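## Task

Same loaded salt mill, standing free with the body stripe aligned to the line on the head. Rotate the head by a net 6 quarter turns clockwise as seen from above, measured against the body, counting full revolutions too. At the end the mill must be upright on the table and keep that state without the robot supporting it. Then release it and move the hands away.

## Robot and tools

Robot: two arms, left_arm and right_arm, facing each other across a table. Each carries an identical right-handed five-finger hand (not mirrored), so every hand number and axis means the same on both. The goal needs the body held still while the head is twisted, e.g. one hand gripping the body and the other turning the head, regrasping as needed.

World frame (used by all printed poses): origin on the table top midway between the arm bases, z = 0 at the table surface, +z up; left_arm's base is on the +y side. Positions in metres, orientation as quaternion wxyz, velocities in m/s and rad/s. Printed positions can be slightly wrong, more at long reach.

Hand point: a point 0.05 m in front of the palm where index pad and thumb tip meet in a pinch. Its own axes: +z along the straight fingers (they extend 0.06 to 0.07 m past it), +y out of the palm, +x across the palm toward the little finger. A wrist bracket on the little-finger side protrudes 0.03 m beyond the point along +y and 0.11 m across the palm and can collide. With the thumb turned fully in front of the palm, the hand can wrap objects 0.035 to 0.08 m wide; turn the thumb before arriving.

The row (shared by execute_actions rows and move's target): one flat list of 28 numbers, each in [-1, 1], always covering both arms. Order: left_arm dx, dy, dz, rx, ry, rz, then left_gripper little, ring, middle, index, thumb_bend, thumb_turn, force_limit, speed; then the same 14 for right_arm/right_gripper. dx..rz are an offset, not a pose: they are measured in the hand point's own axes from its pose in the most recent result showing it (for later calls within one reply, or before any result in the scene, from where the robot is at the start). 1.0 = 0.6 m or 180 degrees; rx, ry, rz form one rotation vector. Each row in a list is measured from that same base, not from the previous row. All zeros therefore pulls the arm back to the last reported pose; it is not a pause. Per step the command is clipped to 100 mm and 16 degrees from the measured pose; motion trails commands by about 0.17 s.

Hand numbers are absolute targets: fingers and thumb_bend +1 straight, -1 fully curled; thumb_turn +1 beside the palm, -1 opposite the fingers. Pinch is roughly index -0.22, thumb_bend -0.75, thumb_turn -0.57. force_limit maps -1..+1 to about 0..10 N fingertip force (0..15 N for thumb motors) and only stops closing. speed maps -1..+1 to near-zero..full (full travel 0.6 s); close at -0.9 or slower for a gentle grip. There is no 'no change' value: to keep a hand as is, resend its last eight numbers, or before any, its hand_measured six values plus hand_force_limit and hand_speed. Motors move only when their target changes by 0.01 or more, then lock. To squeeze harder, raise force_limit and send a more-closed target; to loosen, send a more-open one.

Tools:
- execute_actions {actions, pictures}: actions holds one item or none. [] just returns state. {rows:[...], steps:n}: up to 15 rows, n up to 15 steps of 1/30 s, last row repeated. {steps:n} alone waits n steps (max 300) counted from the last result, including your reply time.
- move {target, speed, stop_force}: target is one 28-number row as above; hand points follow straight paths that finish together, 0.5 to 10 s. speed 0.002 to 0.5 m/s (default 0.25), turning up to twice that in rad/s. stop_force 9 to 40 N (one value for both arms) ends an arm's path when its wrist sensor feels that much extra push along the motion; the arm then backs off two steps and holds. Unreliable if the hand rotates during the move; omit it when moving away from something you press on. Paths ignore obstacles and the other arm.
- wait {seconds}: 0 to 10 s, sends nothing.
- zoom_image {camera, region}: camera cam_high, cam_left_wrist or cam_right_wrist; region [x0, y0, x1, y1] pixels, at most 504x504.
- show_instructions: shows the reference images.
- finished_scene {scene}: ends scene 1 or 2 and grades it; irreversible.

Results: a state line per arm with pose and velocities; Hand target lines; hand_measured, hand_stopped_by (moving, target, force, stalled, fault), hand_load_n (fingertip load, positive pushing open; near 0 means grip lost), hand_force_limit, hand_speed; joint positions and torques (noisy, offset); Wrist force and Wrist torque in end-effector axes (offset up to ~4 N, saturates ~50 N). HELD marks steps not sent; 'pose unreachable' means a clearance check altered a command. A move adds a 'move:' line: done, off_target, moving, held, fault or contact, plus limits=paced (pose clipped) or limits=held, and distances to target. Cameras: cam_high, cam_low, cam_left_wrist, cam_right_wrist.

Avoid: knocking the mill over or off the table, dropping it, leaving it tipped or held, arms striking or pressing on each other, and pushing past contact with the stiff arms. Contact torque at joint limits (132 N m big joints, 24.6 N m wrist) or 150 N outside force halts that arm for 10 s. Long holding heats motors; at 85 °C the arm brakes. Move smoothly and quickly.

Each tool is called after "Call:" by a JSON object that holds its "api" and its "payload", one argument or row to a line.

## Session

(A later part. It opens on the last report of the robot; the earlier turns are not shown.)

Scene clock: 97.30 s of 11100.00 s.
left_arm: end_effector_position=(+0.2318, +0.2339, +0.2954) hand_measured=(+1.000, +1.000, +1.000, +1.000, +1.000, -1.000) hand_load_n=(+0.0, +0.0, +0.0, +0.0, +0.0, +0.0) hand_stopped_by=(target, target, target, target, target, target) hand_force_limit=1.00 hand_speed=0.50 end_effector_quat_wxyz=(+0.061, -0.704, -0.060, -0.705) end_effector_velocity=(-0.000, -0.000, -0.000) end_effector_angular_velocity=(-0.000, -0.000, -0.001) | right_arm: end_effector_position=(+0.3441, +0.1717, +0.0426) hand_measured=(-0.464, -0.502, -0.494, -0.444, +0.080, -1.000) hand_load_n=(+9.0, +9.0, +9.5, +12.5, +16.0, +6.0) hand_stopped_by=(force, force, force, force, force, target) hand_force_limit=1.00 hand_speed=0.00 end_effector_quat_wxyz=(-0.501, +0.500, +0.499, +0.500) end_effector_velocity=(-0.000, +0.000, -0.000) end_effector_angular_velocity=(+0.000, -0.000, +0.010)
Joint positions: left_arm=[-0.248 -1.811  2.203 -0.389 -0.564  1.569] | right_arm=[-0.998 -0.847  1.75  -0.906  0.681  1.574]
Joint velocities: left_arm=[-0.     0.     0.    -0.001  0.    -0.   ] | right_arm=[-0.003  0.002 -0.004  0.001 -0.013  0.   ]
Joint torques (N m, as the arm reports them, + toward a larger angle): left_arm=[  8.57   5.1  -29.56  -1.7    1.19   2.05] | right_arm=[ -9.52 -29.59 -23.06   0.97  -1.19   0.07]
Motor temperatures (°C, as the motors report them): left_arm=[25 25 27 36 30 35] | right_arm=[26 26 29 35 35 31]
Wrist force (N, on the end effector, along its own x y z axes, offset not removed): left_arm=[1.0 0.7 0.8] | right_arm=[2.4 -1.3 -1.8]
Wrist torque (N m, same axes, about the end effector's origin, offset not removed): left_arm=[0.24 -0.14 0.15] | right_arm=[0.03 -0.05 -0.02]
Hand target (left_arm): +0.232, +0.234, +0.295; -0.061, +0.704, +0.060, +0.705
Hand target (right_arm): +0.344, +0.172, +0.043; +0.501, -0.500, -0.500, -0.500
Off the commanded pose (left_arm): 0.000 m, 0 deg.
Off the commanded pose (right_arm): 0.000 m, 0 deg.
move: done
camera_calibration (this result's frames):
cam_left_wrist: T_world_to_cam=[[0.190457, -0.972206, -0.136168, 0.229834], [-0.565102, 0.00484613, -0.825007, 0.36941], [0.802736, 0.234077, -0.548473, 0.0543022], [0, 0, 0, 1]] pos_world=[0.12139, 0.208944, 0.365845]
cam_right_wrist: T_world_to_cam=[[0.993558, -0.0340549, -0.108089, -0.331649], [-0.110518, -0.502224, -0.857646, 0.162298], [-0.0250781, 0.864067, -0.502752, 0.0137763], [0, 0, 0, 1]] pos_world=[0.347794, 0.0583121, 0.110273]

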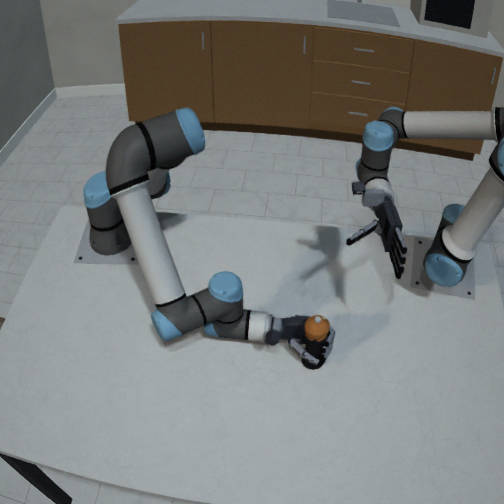

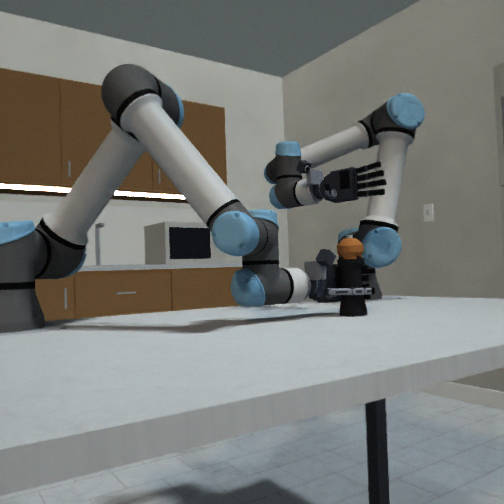

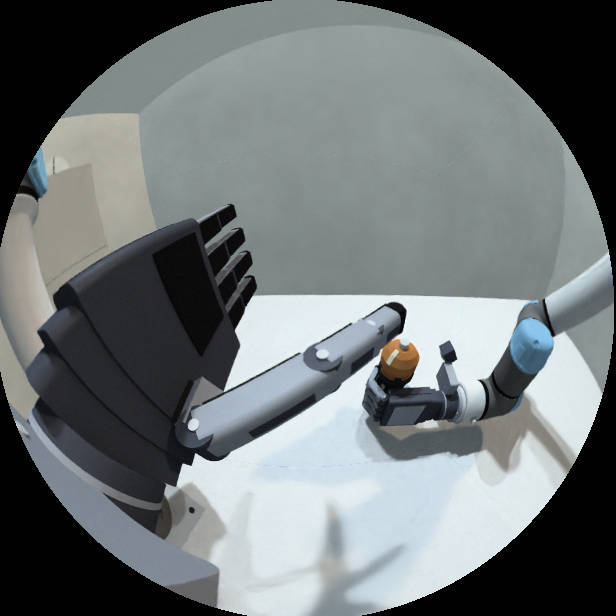

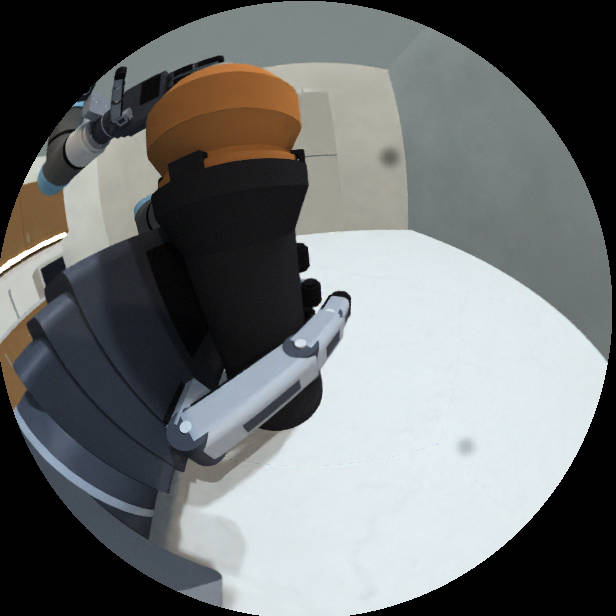

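Call:
{"api": "move", "payload": {
  "target": [0,0.21,0.05,0,0,0,1,1,1,1,1,-1,1,0.5,0,0,0,0,0,0,-0.9,-0.9,-0.9,-0.9,-0.9,-1,1,0]
}}

Call:
{"api": "move", "payload": {
  "target": [-0.255,0,0,0,0,0,1,1,1,1,1,-1,1,0.5,0,0,0,0,0,0,-0.9,-0.9,-0.9,-0.9,-0.9,-1,1,0],
  "speed": 0.15
}}

Call:
{"api": "move", "payload": {
  "target": [0,0.009,0.12,0,0,0,1,1,1,1,1,-1,1,0.5,0,0,0,0,0,0,-0.9,-0.9,-0.9,-0.9,-0.9,-1,1,0],
  "speed": 0.08
}}

Call:
{"api": "move", "payload": {
  "target": [0,0,0,0,0,0,1,1,-1,-1,-1,-1,1,1,0,0,0,0,0,0,-0.9,-0.9,-0.9,-0.9,-0.9,-1,1,0]
}}

Call:
{"api": "move", "payload": {
  "target": [0,0.028,-0.022,-0.2188,0,0,1,1,-0.9,-0.9,-0.9,-1,1,1,0,0,0,0,0,0,-0.9,-0.9,-0.9,-0.9,-0.9,-1,1,0],
  "speed": 0.1
}}

Call:
{"api": "move", "payload": {
  "target": [0,0.028,-0.022,-0.2188,0,0,1,1,-1,-1,-1,-1,1,1,0,0,0,0,0,0,-0.9,-0.9,-0.9,-0.9,-0.9,-1,1,0],
  "speed": 0.1
}}

Call:
{"api": "move", "payload": {
  "target": [0,0,-0.0012,0,0,0,1,1,1,1,1,-1,1,0.5,0,0,0,0,0,0,-0.9,-0.9,-0.9,-0.9,-0.9,-1,1,0]
}}

Call:
{"api": "move", "payload": {
  "target": [0,-0.0355,0,0.2188,0,0,1,1,1,1,1,-1,1,0.5,0,0,0,0,0,0,-0.9,-0.9,-0.9,-0.9,-0.9,-1,1,0]
}}

Call:
{"api": "move", "payload": {
  "target": [0,-0.0355,0,0.2188,0,0,1,1,1,1,1,-1,1,0.5,0,0,0,0,0,0,-0.9,-0.9,-0.9,-0.9,-0.9,-1,1,0]
}}

Call:
{"api": "zoom_image", "payload": {
  "camera": "cam_high",
  "region": [250,270,380,380]
}}

Scene clock: 119.40 s of 11100.00 s.
left_arm: end_effector_position=(+0.2829, +0.1150, +0.2952) hand_measured=(+1.000, +1.000, +1.000, +1.000, +1.000, -1.000) hand_load_n=(+0.0, +0.0, +0.0, +0.0, +0.0, +0.0) hand_stopped_by=(target, target, target, target, target, target) hand_force_limit=1.00 hand_speed=0.50 end_effector_quat_wxyz=(+0.061, -0.704, -0.060, -0.705) end_effector_velocity=(+0.000, -0.001, +0.001) end_effector_angular_velocity=(-0.001, -0.000, +0.000) | right_arm: end_effector_position=(+0.3441, +0.1717, +0.0426) hand_measured=(-0.464, -0.502, -0.494, -0.444, +0.080, -1.000) hand_load_n=(+9.0, +9.5, +9.5, +12.5, +16.0, +6.0) hand_stopped_by=(force, force, force, force, force, target) hand_force_limit=1.00 hand_speed=0.00 end_effector_quat_wxyz=(-0.501, +0.500, +0.499, +0.500) end_effector_velocity=(+0.000, +0.000, +0.000) end_effector_angular_velocity=(+0.000, +0.000, +0.001)
Joint positions: left_arm=[-0.002 -1.48   1.902 -0.417 -0.317  1.567] | right_arm=[-0.998 -0.847  1.75  -0.906  0.681  1.574]
Joint velocities: left_arm=[ 0.001  0.002 -0.005  0.003  0.001 -0.001] | right_arm=[-0.    -0.    -0.     0.    -0.001  0.001]
Joint torques (N m, as the arm reports them, + toward a larger angle): left_arm=[  7.73  -9.6  -29.58   3.31   1.61  -3.09] | right_arm=[  6.18 -55.21  -1.37  -1.35   2.24   1.93]
Motor temperatures (°C, as the motors report them): left_arm=[25 25 27 36 30 35] | right_arm=[26 26 29 35 35 31]
Wrist force (N, on the end effector, along its own x y z axes, offset not removed): left_arm=[-1.5 3.3 1.9] | right_arm=[2.2 1.2 -1.6]
Wrist torque (N m, same axes, about the end effector's origin, offset not removed): left_arm=[0.53 0.21 0.05] | right_arm=[0.23 0.00 -0.10]
Hand target (left_arm): +0.283, +0.115, +0.295; -0.061, +0.704, +0.060, +0.705
Hand target (right_arm): +0.344, +0.172, +0.043; +0.501, -0.500, -0.499, -0.500
Off the commanded pose (left_arm): 0.000 m, 0 deg.
Off the commanded pose (right_arm): 0.000 m, 0 deg.
After step 90, 17.97 s passed at rest.
move: done
camera_calibration (this result's frames):
cam_left_wrist: T_world_to_cam=[[0.190409, -0.972217, -0.136155, 0.104529], [-0.565169, 0.00484385, -0.824961, 0.398677], [0.802701, 0.23403, -0.548545, 0.0410472], [0, 0, 0, 1]] pos_world=[0.172468, 0.0900878, 0.365641]
cam_right_wrist: T_world_to_cam=[[0.993558, -0.0340746, -0.108085, -0.331655], [-0.110523, -0.502218, -0.857649, 0.162298], [-0.025058, 0.864069, -0.502749, 0.0137704], [0, 0, 0, 1]] pos_world=[0.347801, 0.0583094, 0.110271]

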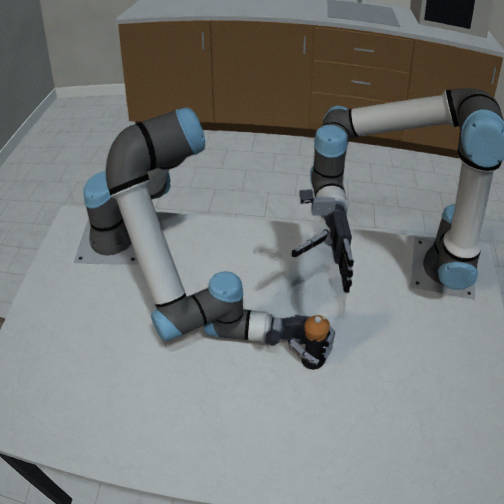

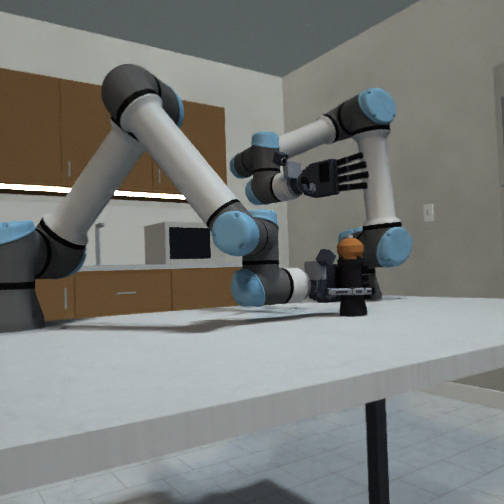

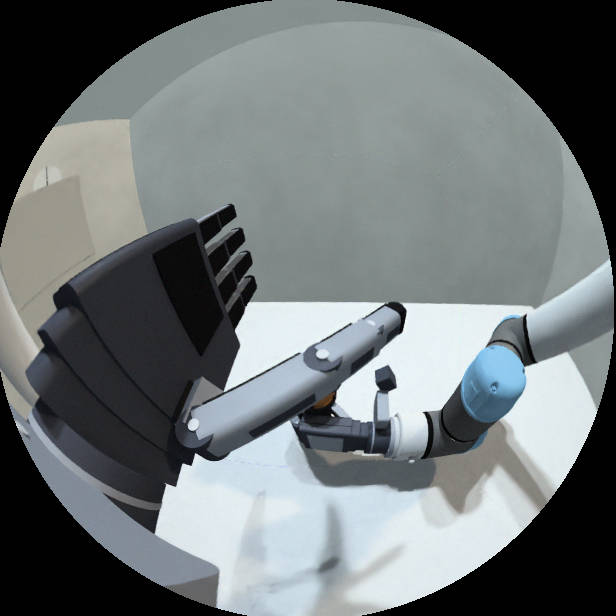

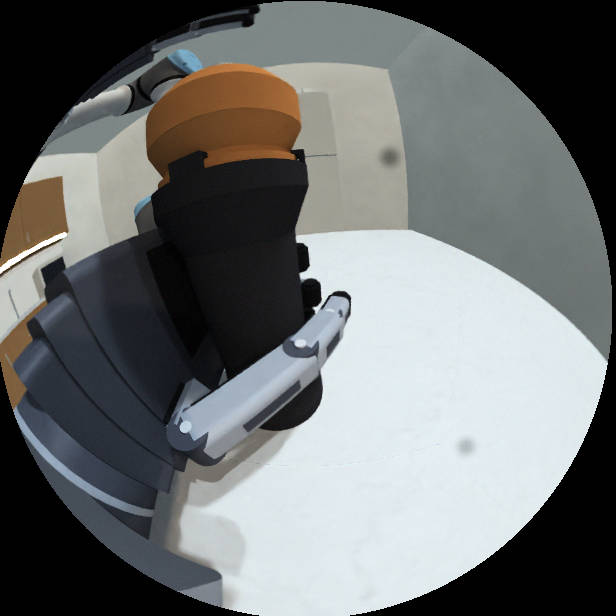

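Scene clock: 120.93 s of 11100.00 s.
left_arm: end_effector_position=(+0.2830, +0.1155, +0.1424) hand_measured=(+1.000, +1.000, +1.000, +1.000, +1.000, -1.000) hand_load_n=(+0.0, +0.0, +0.0, +0.0, +0.0, +0.0) hand_stopped_by=(target, target, target, target, target, target) hand_force_limit=1.00 hand_speed=0.50 end_effector_quat_wxyz=(+0.061, -0.704, -0.060, -0.705) end_effector_velocity=(+0.001, +0.000, -0.001) end_effector_angular_velocity=(-0.001, +0.001, +0.001) | right_arm: end_effector_position=(+0.3441, +0.1717, +0.0426) hand_measured=(-0.464, -0.502, -0.494, -0.444, +0.080, -1.000) hand_load_n=(+9.0, +9.5, +9.5, +12.5, +16.0, +6.0) hand_stopped_by=(force, force, force, force, force, target) hand_force_limit=1.00 hand_speed=0.00 end_effector_quat_wxyz=(-0.501, +0.500, +0.499, +0.500) end_effector_velocity=(-0.000, -0.000, -0.001) end_effector_angular_velocity=(-0.001, +0.000, -0.001)
Joint positions: left_arm=[-0.002 -1.247  2.091 -0.838 -0.317  1.566] | right_arm=[-0.998 -0.847  1.75  -0.906  0.681  1.574]
Joint velocities: left_arm=[ 0.001  0.001  0.002 -0.008  0.001  0.004] | right_arm=[-0.     0.     0.001  0.     0.001 -0.001]
Joint torques (N m, as the arm reports them, + toward a larger angle): left_arm=[  8.57 -15.41  -3.64  -2.39   1.13   2.67] | right_arm=[  6.15 -54.43  -2.63  -1.19   2.25   1.84]
Motor temperatures (°C, as the motors report them): left_arm=[25 25 27 36 30 35] | right_arm=[26 26 29 35 35 31]
Wrist force (N, on the end effector, along its own x y z axes, offset not removed): left_arm=[-2.1 0.3 2.2] | right_arm=[2.3 1.4 -2.2]
Wrist torque (N m, same axes, about the end effector's origin, offset not removed): left_arm=[0.17 0.27 -0.22] | right_arm=[0.33 -0.04 -0.10]
Hand target (left_arm): +0.283, +0.116, +0.142; -0.061, +0.704, +0.060, +0.705
Hand target (right_arm): +0.344, +0.172, +0.043; +0.501, -0.500, -0.499, -0.500
Off the commanded pose (left_arm): 0.000 m, 0 deg.
Off the commanded pose (right_arm): 0.000 m, 0 deg.
move: done
camera_calibration (this result's frames):
cam_left_wrist: T_world_to_cam=[[0.190359, -0.972231, -0.13613, 0.0841842], [-0.565047, 0.00488708, -0.825045, 0.272697], [0.802799, 0.233974, -0.548425, -0.0430295], [0, 0, 0, 1]] pos_world=[0.172605, 0.0905815, 0.212849]
cam_right_wrist: T_world_to_cam=[[0.993558, -0.0340732, -0.108084, -0.331654], [-0.110523, -0.502219, -0.857649, 0.162298], [-0.0250591, 0.864069, -0.502749, 0.0137708], [0, 0, 0, 1]] pos_world=[0.3478, 0.0583096, 0.110271]

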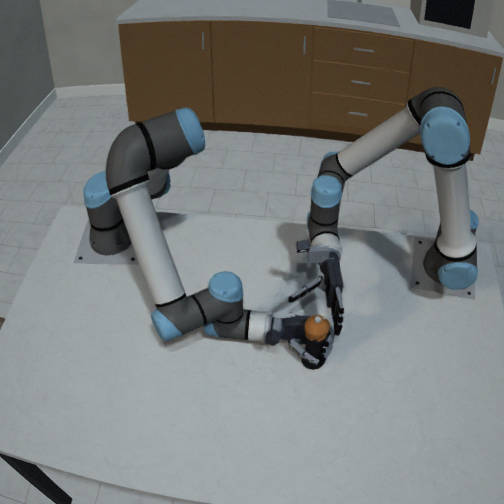

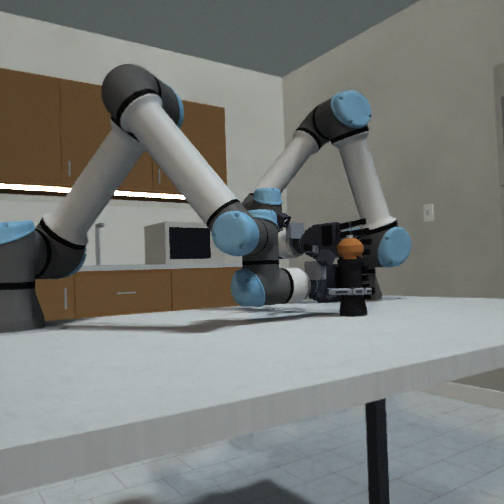

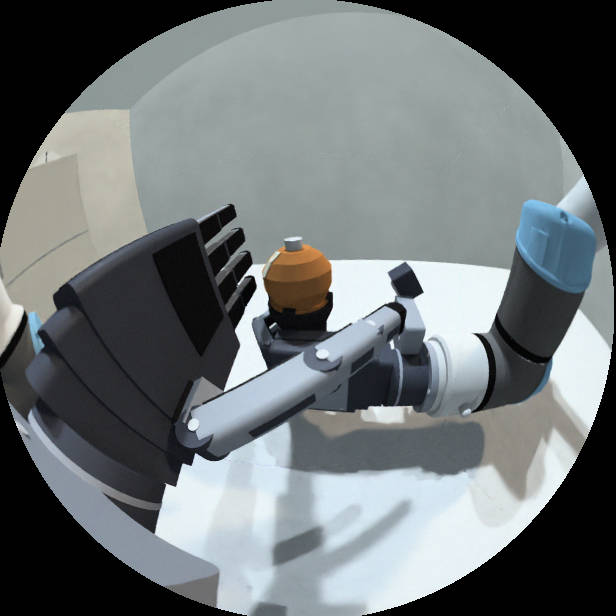

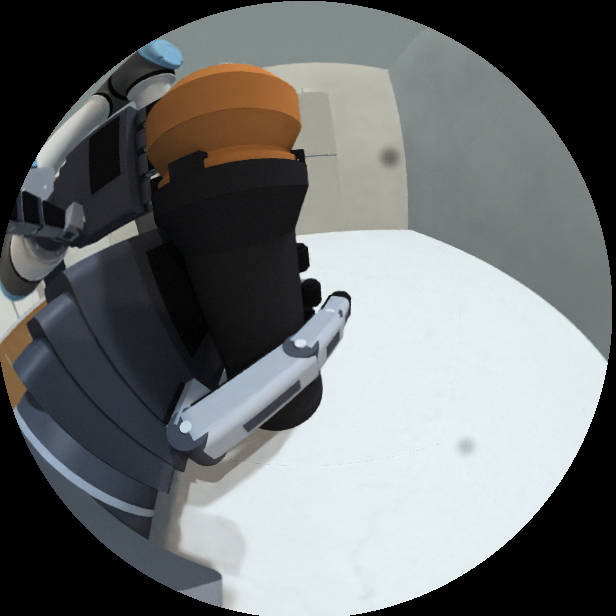

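Scene clock: 122.27 s of 11100.00 s.
left_arm: end_effector_position=(+0.3547, +0.1226, +0.1425) hand_measured=(+1.000, +1.000, +1.000, +1.000, +1.000, -1.000) hand_load_n=(+0.0, +0.0, +0.0, +0.0, +0.0, +0.0) hand_stopped_by=(target, target, target, target, target, target) hand_force_limit=1.00 hand_speed=0.50 end_effector_quat_wxyz=(+0.061, -0.704, -0.060, -0.705) end_effector_velocity=(+0.002, -0.000, -0.000) end_effector_angular_velocity=(+0.001, -0.001, -0.001) | right_arm: end_effector_position=(+0.3441, +0.1717, +0.0426) hand_measured=(-0.464, -0.502, -0.494, -0.444, +0.080, -1.000) hand_load_n=(+8.0, +8.5, +9.0, +12.0, +16.0, +6.5) hand_stopped_by=(force, force, force, force, force, target) hand_force_limit=1.00 hand_speed=0.00 end_effector_quat_wxyz=(-0.501, +0.500, +0.499, +0.500) end_effector_velocity=(-0.000, +0.000, -0.000) end_effector_angular_velocity=(-0.000, +0.001, +0.000)
Joint positions: left_arm=[ 0.176 -1.224  2.054 -0.819 -0.139  1.56 ] | right_arm=[-0.998 -0.847  1.75  -0.906  0.681  1.574]
Joint velocities: left_arm=[ 0.004  0.003 -0.003  0.005  0.005 -0.004] | right_arm=[ 0.  0. -0. -0.  0.  0.]
Joint torques (N m, as the arm reports them, + toward a larger angle): left_arm=[  7.71 -14.26 -28.     1.92   2.61  -3.18] | right_arm=[  6.32 -52.3   -2.73  -1.33   1.63   1.66]
Motor temperatures (°C, as the motors report them): left_arm=[25 25 27 36 30 35] | right_arm=[26 26 29 35 35 31]
Wrist force (N, on the end effector, along its own x y z axes, offset not removed): left_arm=[1.9 -8.1 -0.4] | right_arm=[7.6 1.4 -10.9]
Wrist torque (N m, same axes, about the end effector's origin, offset not removed): left_arm=[-0.07 -0.15 -0.02] | right_arm=[0.14 0.06 0.43]
Hand target (left_arm): +0.355, +0.123, +0.142; -0.061, +0.704, +0.060, +0.705
Hand target (right_arm): +0.344, +0.172, +0.043; +0.501, -0.500, -0.499, -0.500
Off the commanded pose (left_arm): 0.000 m, 0 deg.
Off the commanded pose (right_arm): 0.000 m, 0 deg.
move: done
camera_calibration (this result's frames):
cam_left_wrist: T_world_to_cam=[[0.190415, -0.972213, -0.136176, 0.0773996], [-0.565129, 0.00486994, -0.824988, 0.313271], [0.802728, 0.234047, -0.548498, -0.102135], [0, 0, 0, 1]] pos_world=[0.244287, 0.0976278, 0.212964]
cam_right_wrist: T_world_to_cam=[[0.993557, -0.0341079, -0.108082, -0.331656], [-0.110538, -0.502208, -0.857653, 0.162309], [-0.025027, 0.864074, -0.502743, 0.0137642], [0, 0, 0, 1]] pos_world=[0.347805, 0.0583076, 0.110278]

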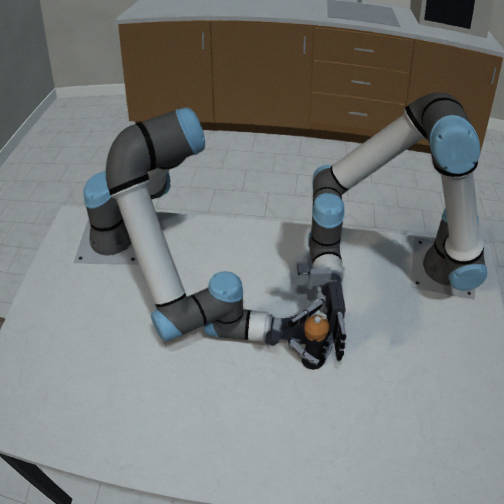

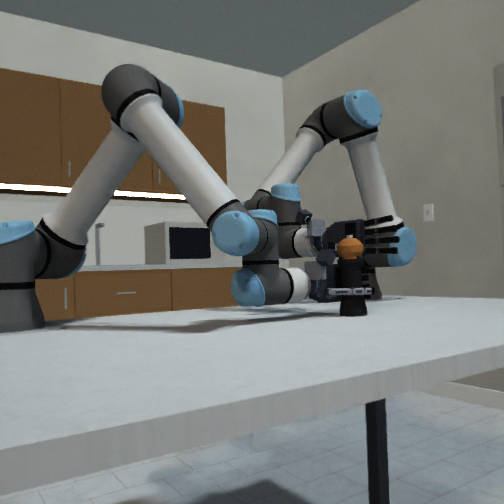

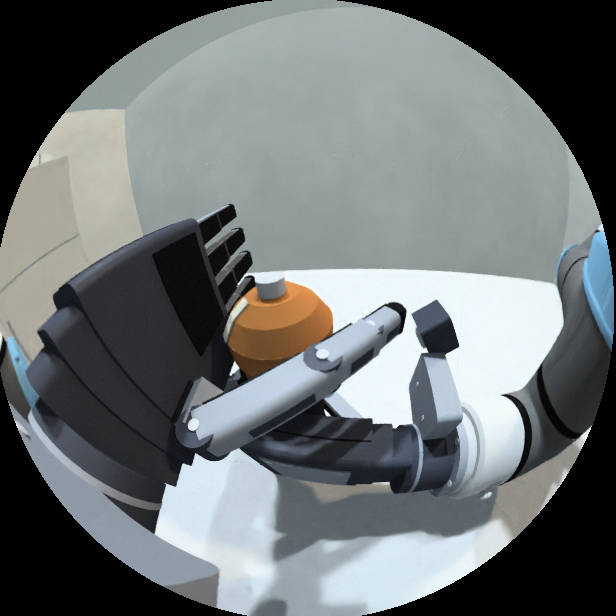

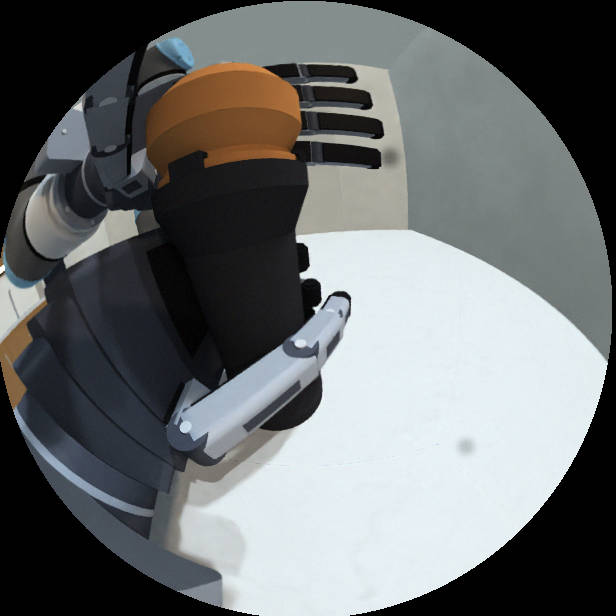

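Scene clock: 122.93 s of 11100.00 s.
left_arm: end_effector_position=(+0.3548, +0.1226, +0.1425) hand_measured=(+1.000, +1.000, -0.272, -0.230, +0.406, -1.000) hand_load_n=(+0.0, +0.0, +14.0, +12.5, +17.0, +1.0) hand_stopped_by=(target, target, force, force, force, target) hand_force_limit=1.00 hand_speed=1.00 end_effector_quat_wxyz=(+0.061, -0.704, -0.060, -0.705) end_effector_velocity=(+0.000, +0.001, -0.000) end_effector_angular_velocity=(-0.000, -0.000, +0.000) | right_arm: end_effector_position=(+0.3441, +0.1717, +0.0426) hand_measured=(-0.464, -0.502, -0.494, -0.444, +0.080, -1.000) hand_load_n=(+8.0, +8.5, +9.0, +12.0, +16.5, +6.0) hand_stopped_by=(force, force, force, force, force, target) hand_force_limit=1.00 hand_speed=0.00 end_effector_quat_wxyz=(-0.501, +0.500, +0.499, +0.500) end_effector_velocity=(+0.000, +0.000, +0.001) end_effector_angular_velocity=(+0.001, -0.001, +0.000)
Joint positions: left_arm=[ 0.176 -1.224  2.054 -0.819 -0.139  1.56 ] | right_arm=[-0.998 -0.847  1.75  -0.906  0.681  1.574]
Joint velocities: left_arm=[ 0.    -0.     0.001 -0.001 -0.    -0.001] | right_arm=[-0.    -0.    -0.    -0.001 -0.    -0.   ]
Joint torques (N m, as the arm reports them, + toward a larger angle): left_arm=[-11.21 -22.33  -3.53  -3.16   0.11   2.94] | right_arm=[  5.97 -52.66  -3.63  -1.35   1.51   1.41]
Motor temperatures (°C, as the motors report them): left_arm=[25 25 27 36 30 35] | right_arm=[26 26 29 35 35 31]
Wrist force (N, on the end effector, along its own x y z axes, offset not removed): left_arm=[5.7 -5.0 6.2] | right_arm=[4.7 -1.3 -8.3]
Wrist torque (N m, same axes, about the end effector's origin, offset not removed): left_arm=[-0.08 0.34 0.09] | right_arm=[0.15 0.19 -0.13]
Hand target (left_arm): +0.355, +0.123, +0.142; -0.061, +0.704, +0.060, +0.705
Hand target (right_arm): +0.344, +0.172, +0.043; +0.501, -0.500, -0.499, -0.500
Off the commanded pose (left_arm): 0.000 m, 0 deg.
Off the commanded pose (right_arm): 0.000 m, 0 deg.
move: done
camera_calibration (this result's frames):
cam_left_wrist: T_world_to_cam=[[0.190549, -0.972185, -0.136188, 0.0773746], [-0.565111, 0.00480742, -0.825001, 0.313301], [0.802708, 0.234165, -0.548476, -0.102203], [0, 0, 0, 1]] pos_world=[0.244346, 0.0976486, 0.212955]
cam_right_wrist: T_world_to_cam=[[0.993555, -0.034109, -0.108096, -0.33165], [-0.110551, -0.502218, -0.857645, 0.162304], [-0.0250344, 0.864068, -0.502752, 0.0137682], [0, 0, 0, 1]] pos_world=[0.3478, 0.0583033, 0.110272]

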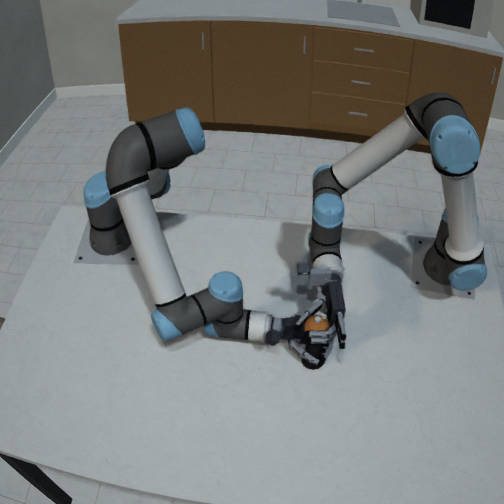

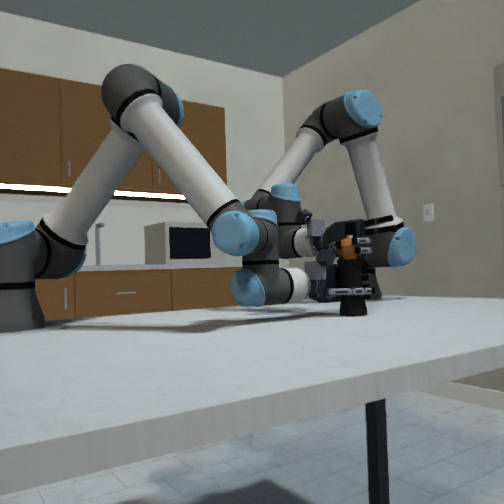

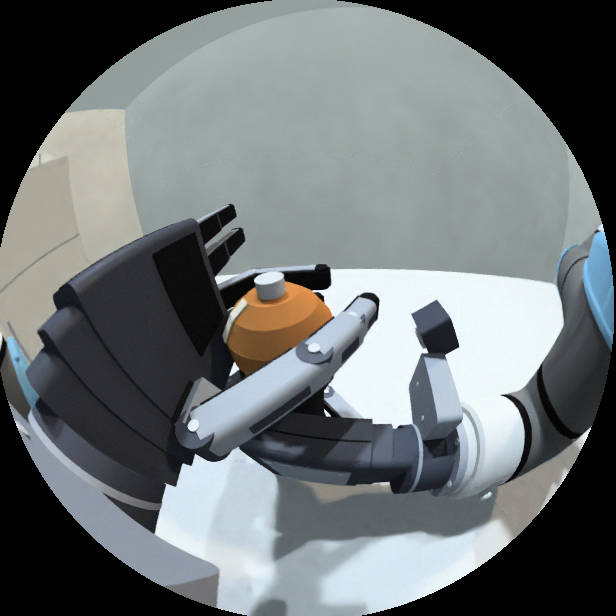

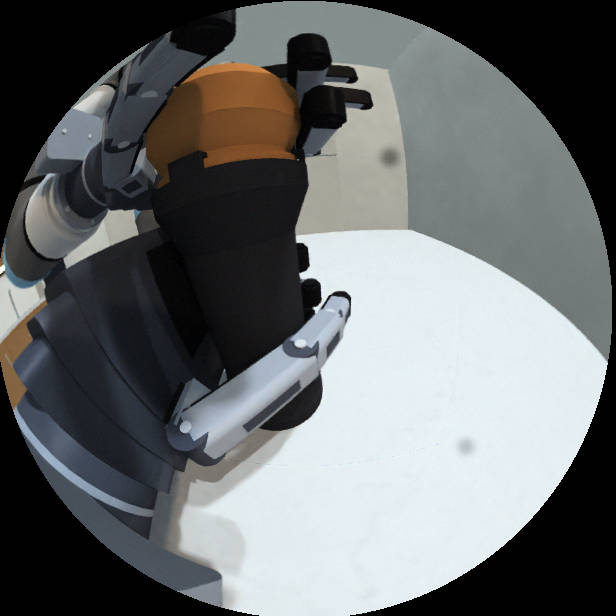

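Scene clock: 126.73 s of 11100.00 s.
left_arm: end_effector_position=(+0.3443, +0.1039, +0.1425) hand_measured=(+1.000, +1.000, -0.272, -0.230, +0.408, -1.000) hand_load_n=(+0.0, +0.0, +7.0, +3.5, +20.0, -10.5) hand_stopped_by=(target, target, force, force, force, target) hand_force_limit=1.00 hand_speed=1.00 end_effector_quat_wxyz=(+0.180, +0.684, -0.180, +0.684) end_effector_velocity=(-0.000, -0.001, +0.001) end_effector_angular_velocity=(-0.000, -0.001, -0.010) | right_arm: end_effector_position=(+0.3441, +0.1716, +0.0426) hand_measured=(-0.466, -0.502, -0.494, -0.444, +0.082, -1.000) hand_load_n=(+3.0, +5.0, +5.5, +10.5, +21.0, +9.0) hand_stopped_by=(force, force, force, force, force, target) hand_force_limit=1.00 hand_speed=0.00 end_effector_quat_wxyz=(-0.501, +0.500, +0.499, +0.500) end_effector_velocity=(-0.000, -0.000, +0.000) end_effector_angular_velocity=(-0.000, -0.001, +0.001)
Joint positions: left_arm=[ 0.394 -1.418  2.327 -0.909  0.765  1.572] | right_arm=[-0.998 -0.847  1.75  -0.906  0.681  1.574]
Joint velocities: left_arm=[ 0.006 -0.001 -0.     0.     0.016  0.001] | right_arm=[-0.    -0.001  0.001  0.    -0.001 -0.001]
Joint torques (N m, as the arm reports them, + toward a larger angle): left_arm=[  5.23 -15.76  -8.92  -3.61   3.97  -2.2 ] | right_arm=[ 21.97 -39.81  -3.95  -1.02  -4.27  -0.53]
Motor temperatures (°C, as the motors report them): left_arm=[25 25 27 36 30 35] | right_arm=[26 26 29 35 35 31]
Wrist force (N, on the end effector, along its own x y z axes, offset not removed): left_arm=[25.2 -14.9 -31.9] | right_arm=[24.0 15.5 -50.0]
Wrist torque (N m, same axes, about the end effector's origin, offset not removed): left_arm=[0.77 -0.71 0.31] | right_arm=[0.54 0.83 2.21]
Hand target (left_arm): +0.344, +0.104, +0.142; +0.180, +0.684, -0.181, +0.684
Hand target (right_arm): +0.344, +0.172, +0.043; +0.501, -0.500, -0.499, -0.500
Off the commanded pose (left_arm): 0.000 m, 0 deg.
Off the commanded pose (right_arm): 0.000 m, 0 deg.
move: done
camera_calibration (this result's frames):
cam_left_wrist: T_world_to_cam=[[-0.469031, -0.872534, -0.136723, 0.278032], [-0.434987, 0.362953, -0.824046, 0.225329], [0.768632, -0.327031, -0.549777, -0.019227], [0, 0, 0, 1]] pos_world=[0.2432, 0.154521, 0.213124]
cam_right_wrist: T_world_to_cam=[[0.993552, -0.0342088, -0.108089, -0.331682], [-0.110596, -0.502196, -0.857653, 0.162322], [-0.0249428, 0.864077, -0.502741, 0.0137614], [0, 0, 0, 1]] pos_world=[0.347839, 0.0582799, 0.110283]

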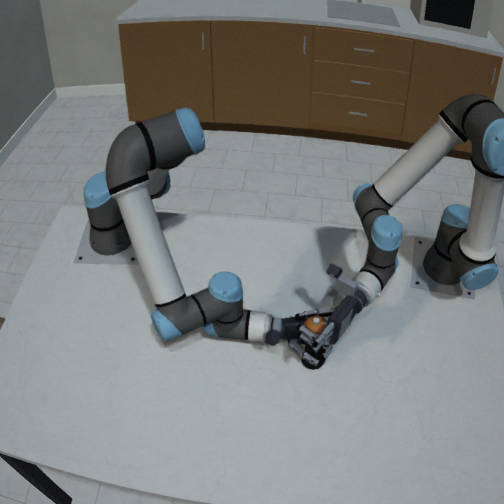

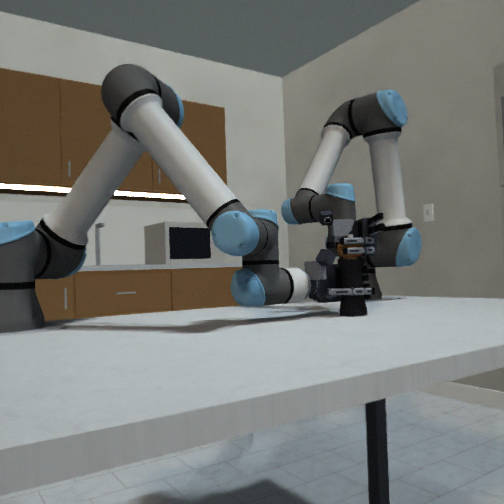

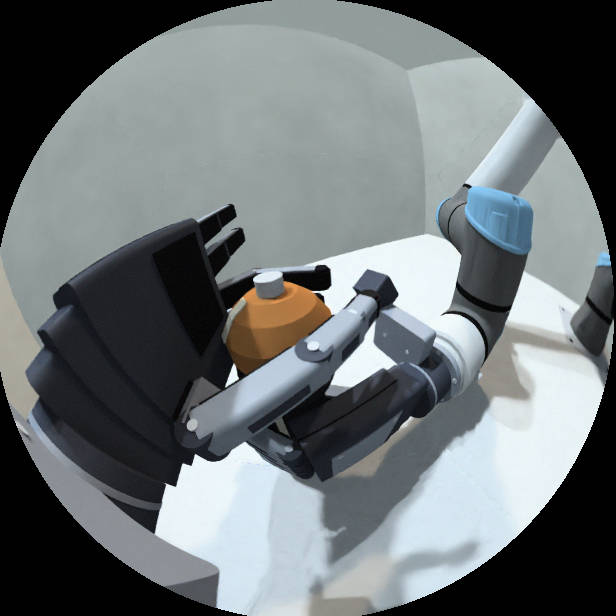

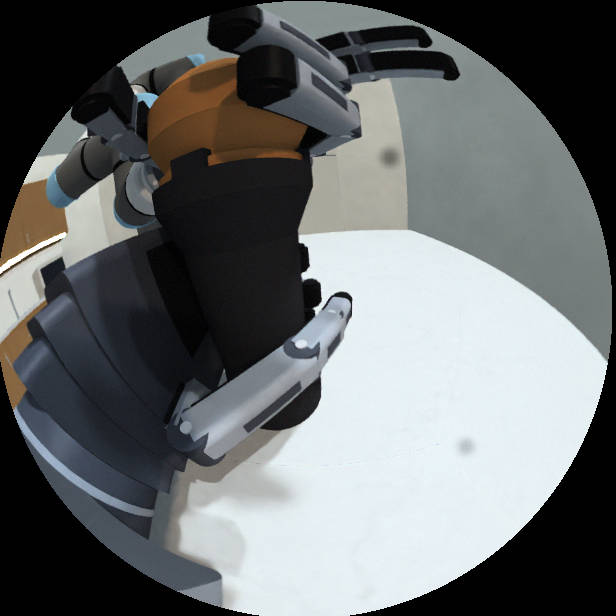

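Scene clock: 130.53 s of 11100.00 s.
left_arm: end_effector_position=(+0.3244, +0.0960, +0.1424) hand_measured=(+1.000, +1.000, -0.302, -0.264, +0.412, -1.000) hand_load_n=(+0.0, +0.0, +8.5, +6.5, +28.5, -13.5) hand_stopped_by=(target, target, force, force, force, target) hand_force_limit=1.00 hand_speed=1.00 end_effector_quat_wxyz=(+0.399, +0.584, -0.400, +0.583) end_effector_velocity=(-0.001, -0.000, -0.000) end_effector_angular_velocity=(+0.000, +0.000, -0.010) | right_arm: end_effector_position=(+0.3441, +0.1716, +0.0426) hand_measured=(-0.466, -0.504, -0.494, -0.444, +0.086, -1.000) hand_load_n=(+0.0, +0.0, +3.0, +13.5, +27.0, +9.0) hand_stopped_by=(force, force, force, force, force, target) hand_force_limit=1.00 hand_speed=0.00 end_effector_quat_wxyz=(-0.501, +0.500, +0.499, +0.500) end_effector_velocity=(-0.000, +0.000, +0.001) end_effector_angular_velocity=(+0.001, -0.001, +0.001)
Joint positions: left_arm=[ 0.85  -1.304  2.171 -0.865  1.908  1.572] | right_arm=[-0.998 -0.847  1.75  -0.906  0.681  1.574]
Joint velocities: left_arm=[ 0.005  0.003 -0.004  0.001  0.015 -0.   ] | right_arm=[-0.    -0.001 -0.     0.    -0.001  0.   ]
Joint torques (N m, as the arm reports them, + toward a larger angle): left_arm=[ -1.29   6.1  -31.17   1.83  -0.3    4.79] | right_arm=[ 31.77 -38.48  -7.6    0.87  -5.35  -0.62]
Motor temperatures (°C, as the motors report them): left_arm=[25 25 27 36 30 35] | right_arm=[26 26 29 35 35 31]
Wrist force (N, on the end effector, along its own x y z axes, offset not removed): left_arm=[33.1 3.0 -47.8] | right_arm=[28.5 17.1 -50.0]
Wrist torque (N m, same axes, about the end effector's origin, offset not removed): left_arm=[1.67 -0.77 -0.14] | right_arm=[-0.40 0.85 1.57]
Hand target (left_arm): +0.324, +0.096, +0.142; +0.400, +0.584, -0.400, +0.583
Hand target (right_arm): +0.344, +0.172, +0.043; +0.501, -0.500, -0.499, -0.500
Off the commanded pose (left_arm): 0.000 m, 0 deg.
Off the commanded pose (right_arm): 0.000 m, 0 deg.
move: done
camera_calibration (this result's frames):
cam_left_wrist: T_world_to_cam=[[-0.916008, -0.377351, -0.136147, 0.359072], [-0.107308, 0.557499, -0.823213, 0.0944069], [0.386542, -0.73946, -0.551166, 0.157197], [0, 0, 0, 1]] pos_world=[0.27828, 0.199105, 0.213245]
cam_right_wrist: T_world_to_cam=[[0.99355, -0.0342614, -0.108095, -0.331694], [-0.110627, -0.502194, -0.857649, 0.162323], [-0.0249007, 0.864076, -0.502745, 0.0137603], [0, 0, 0, 1]] pos_world=[0.347855, 0.0582633, 0.110279]

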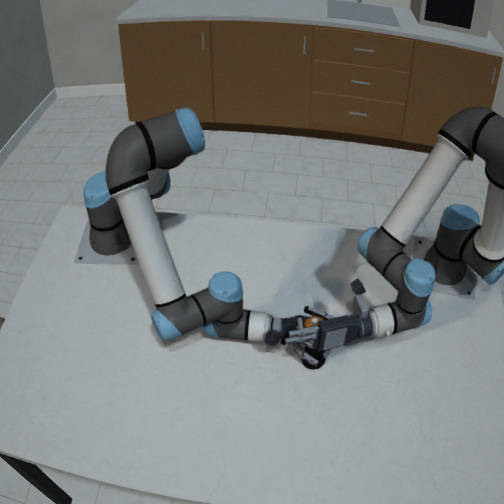

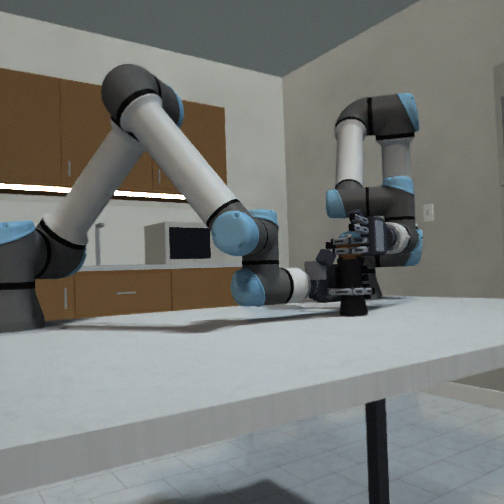

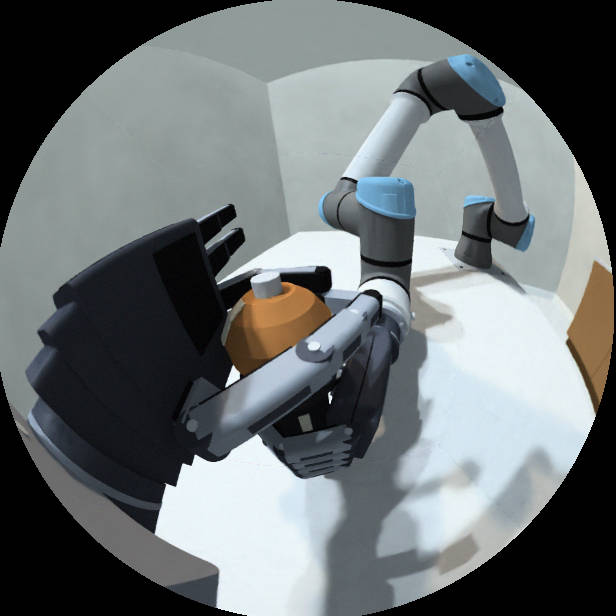

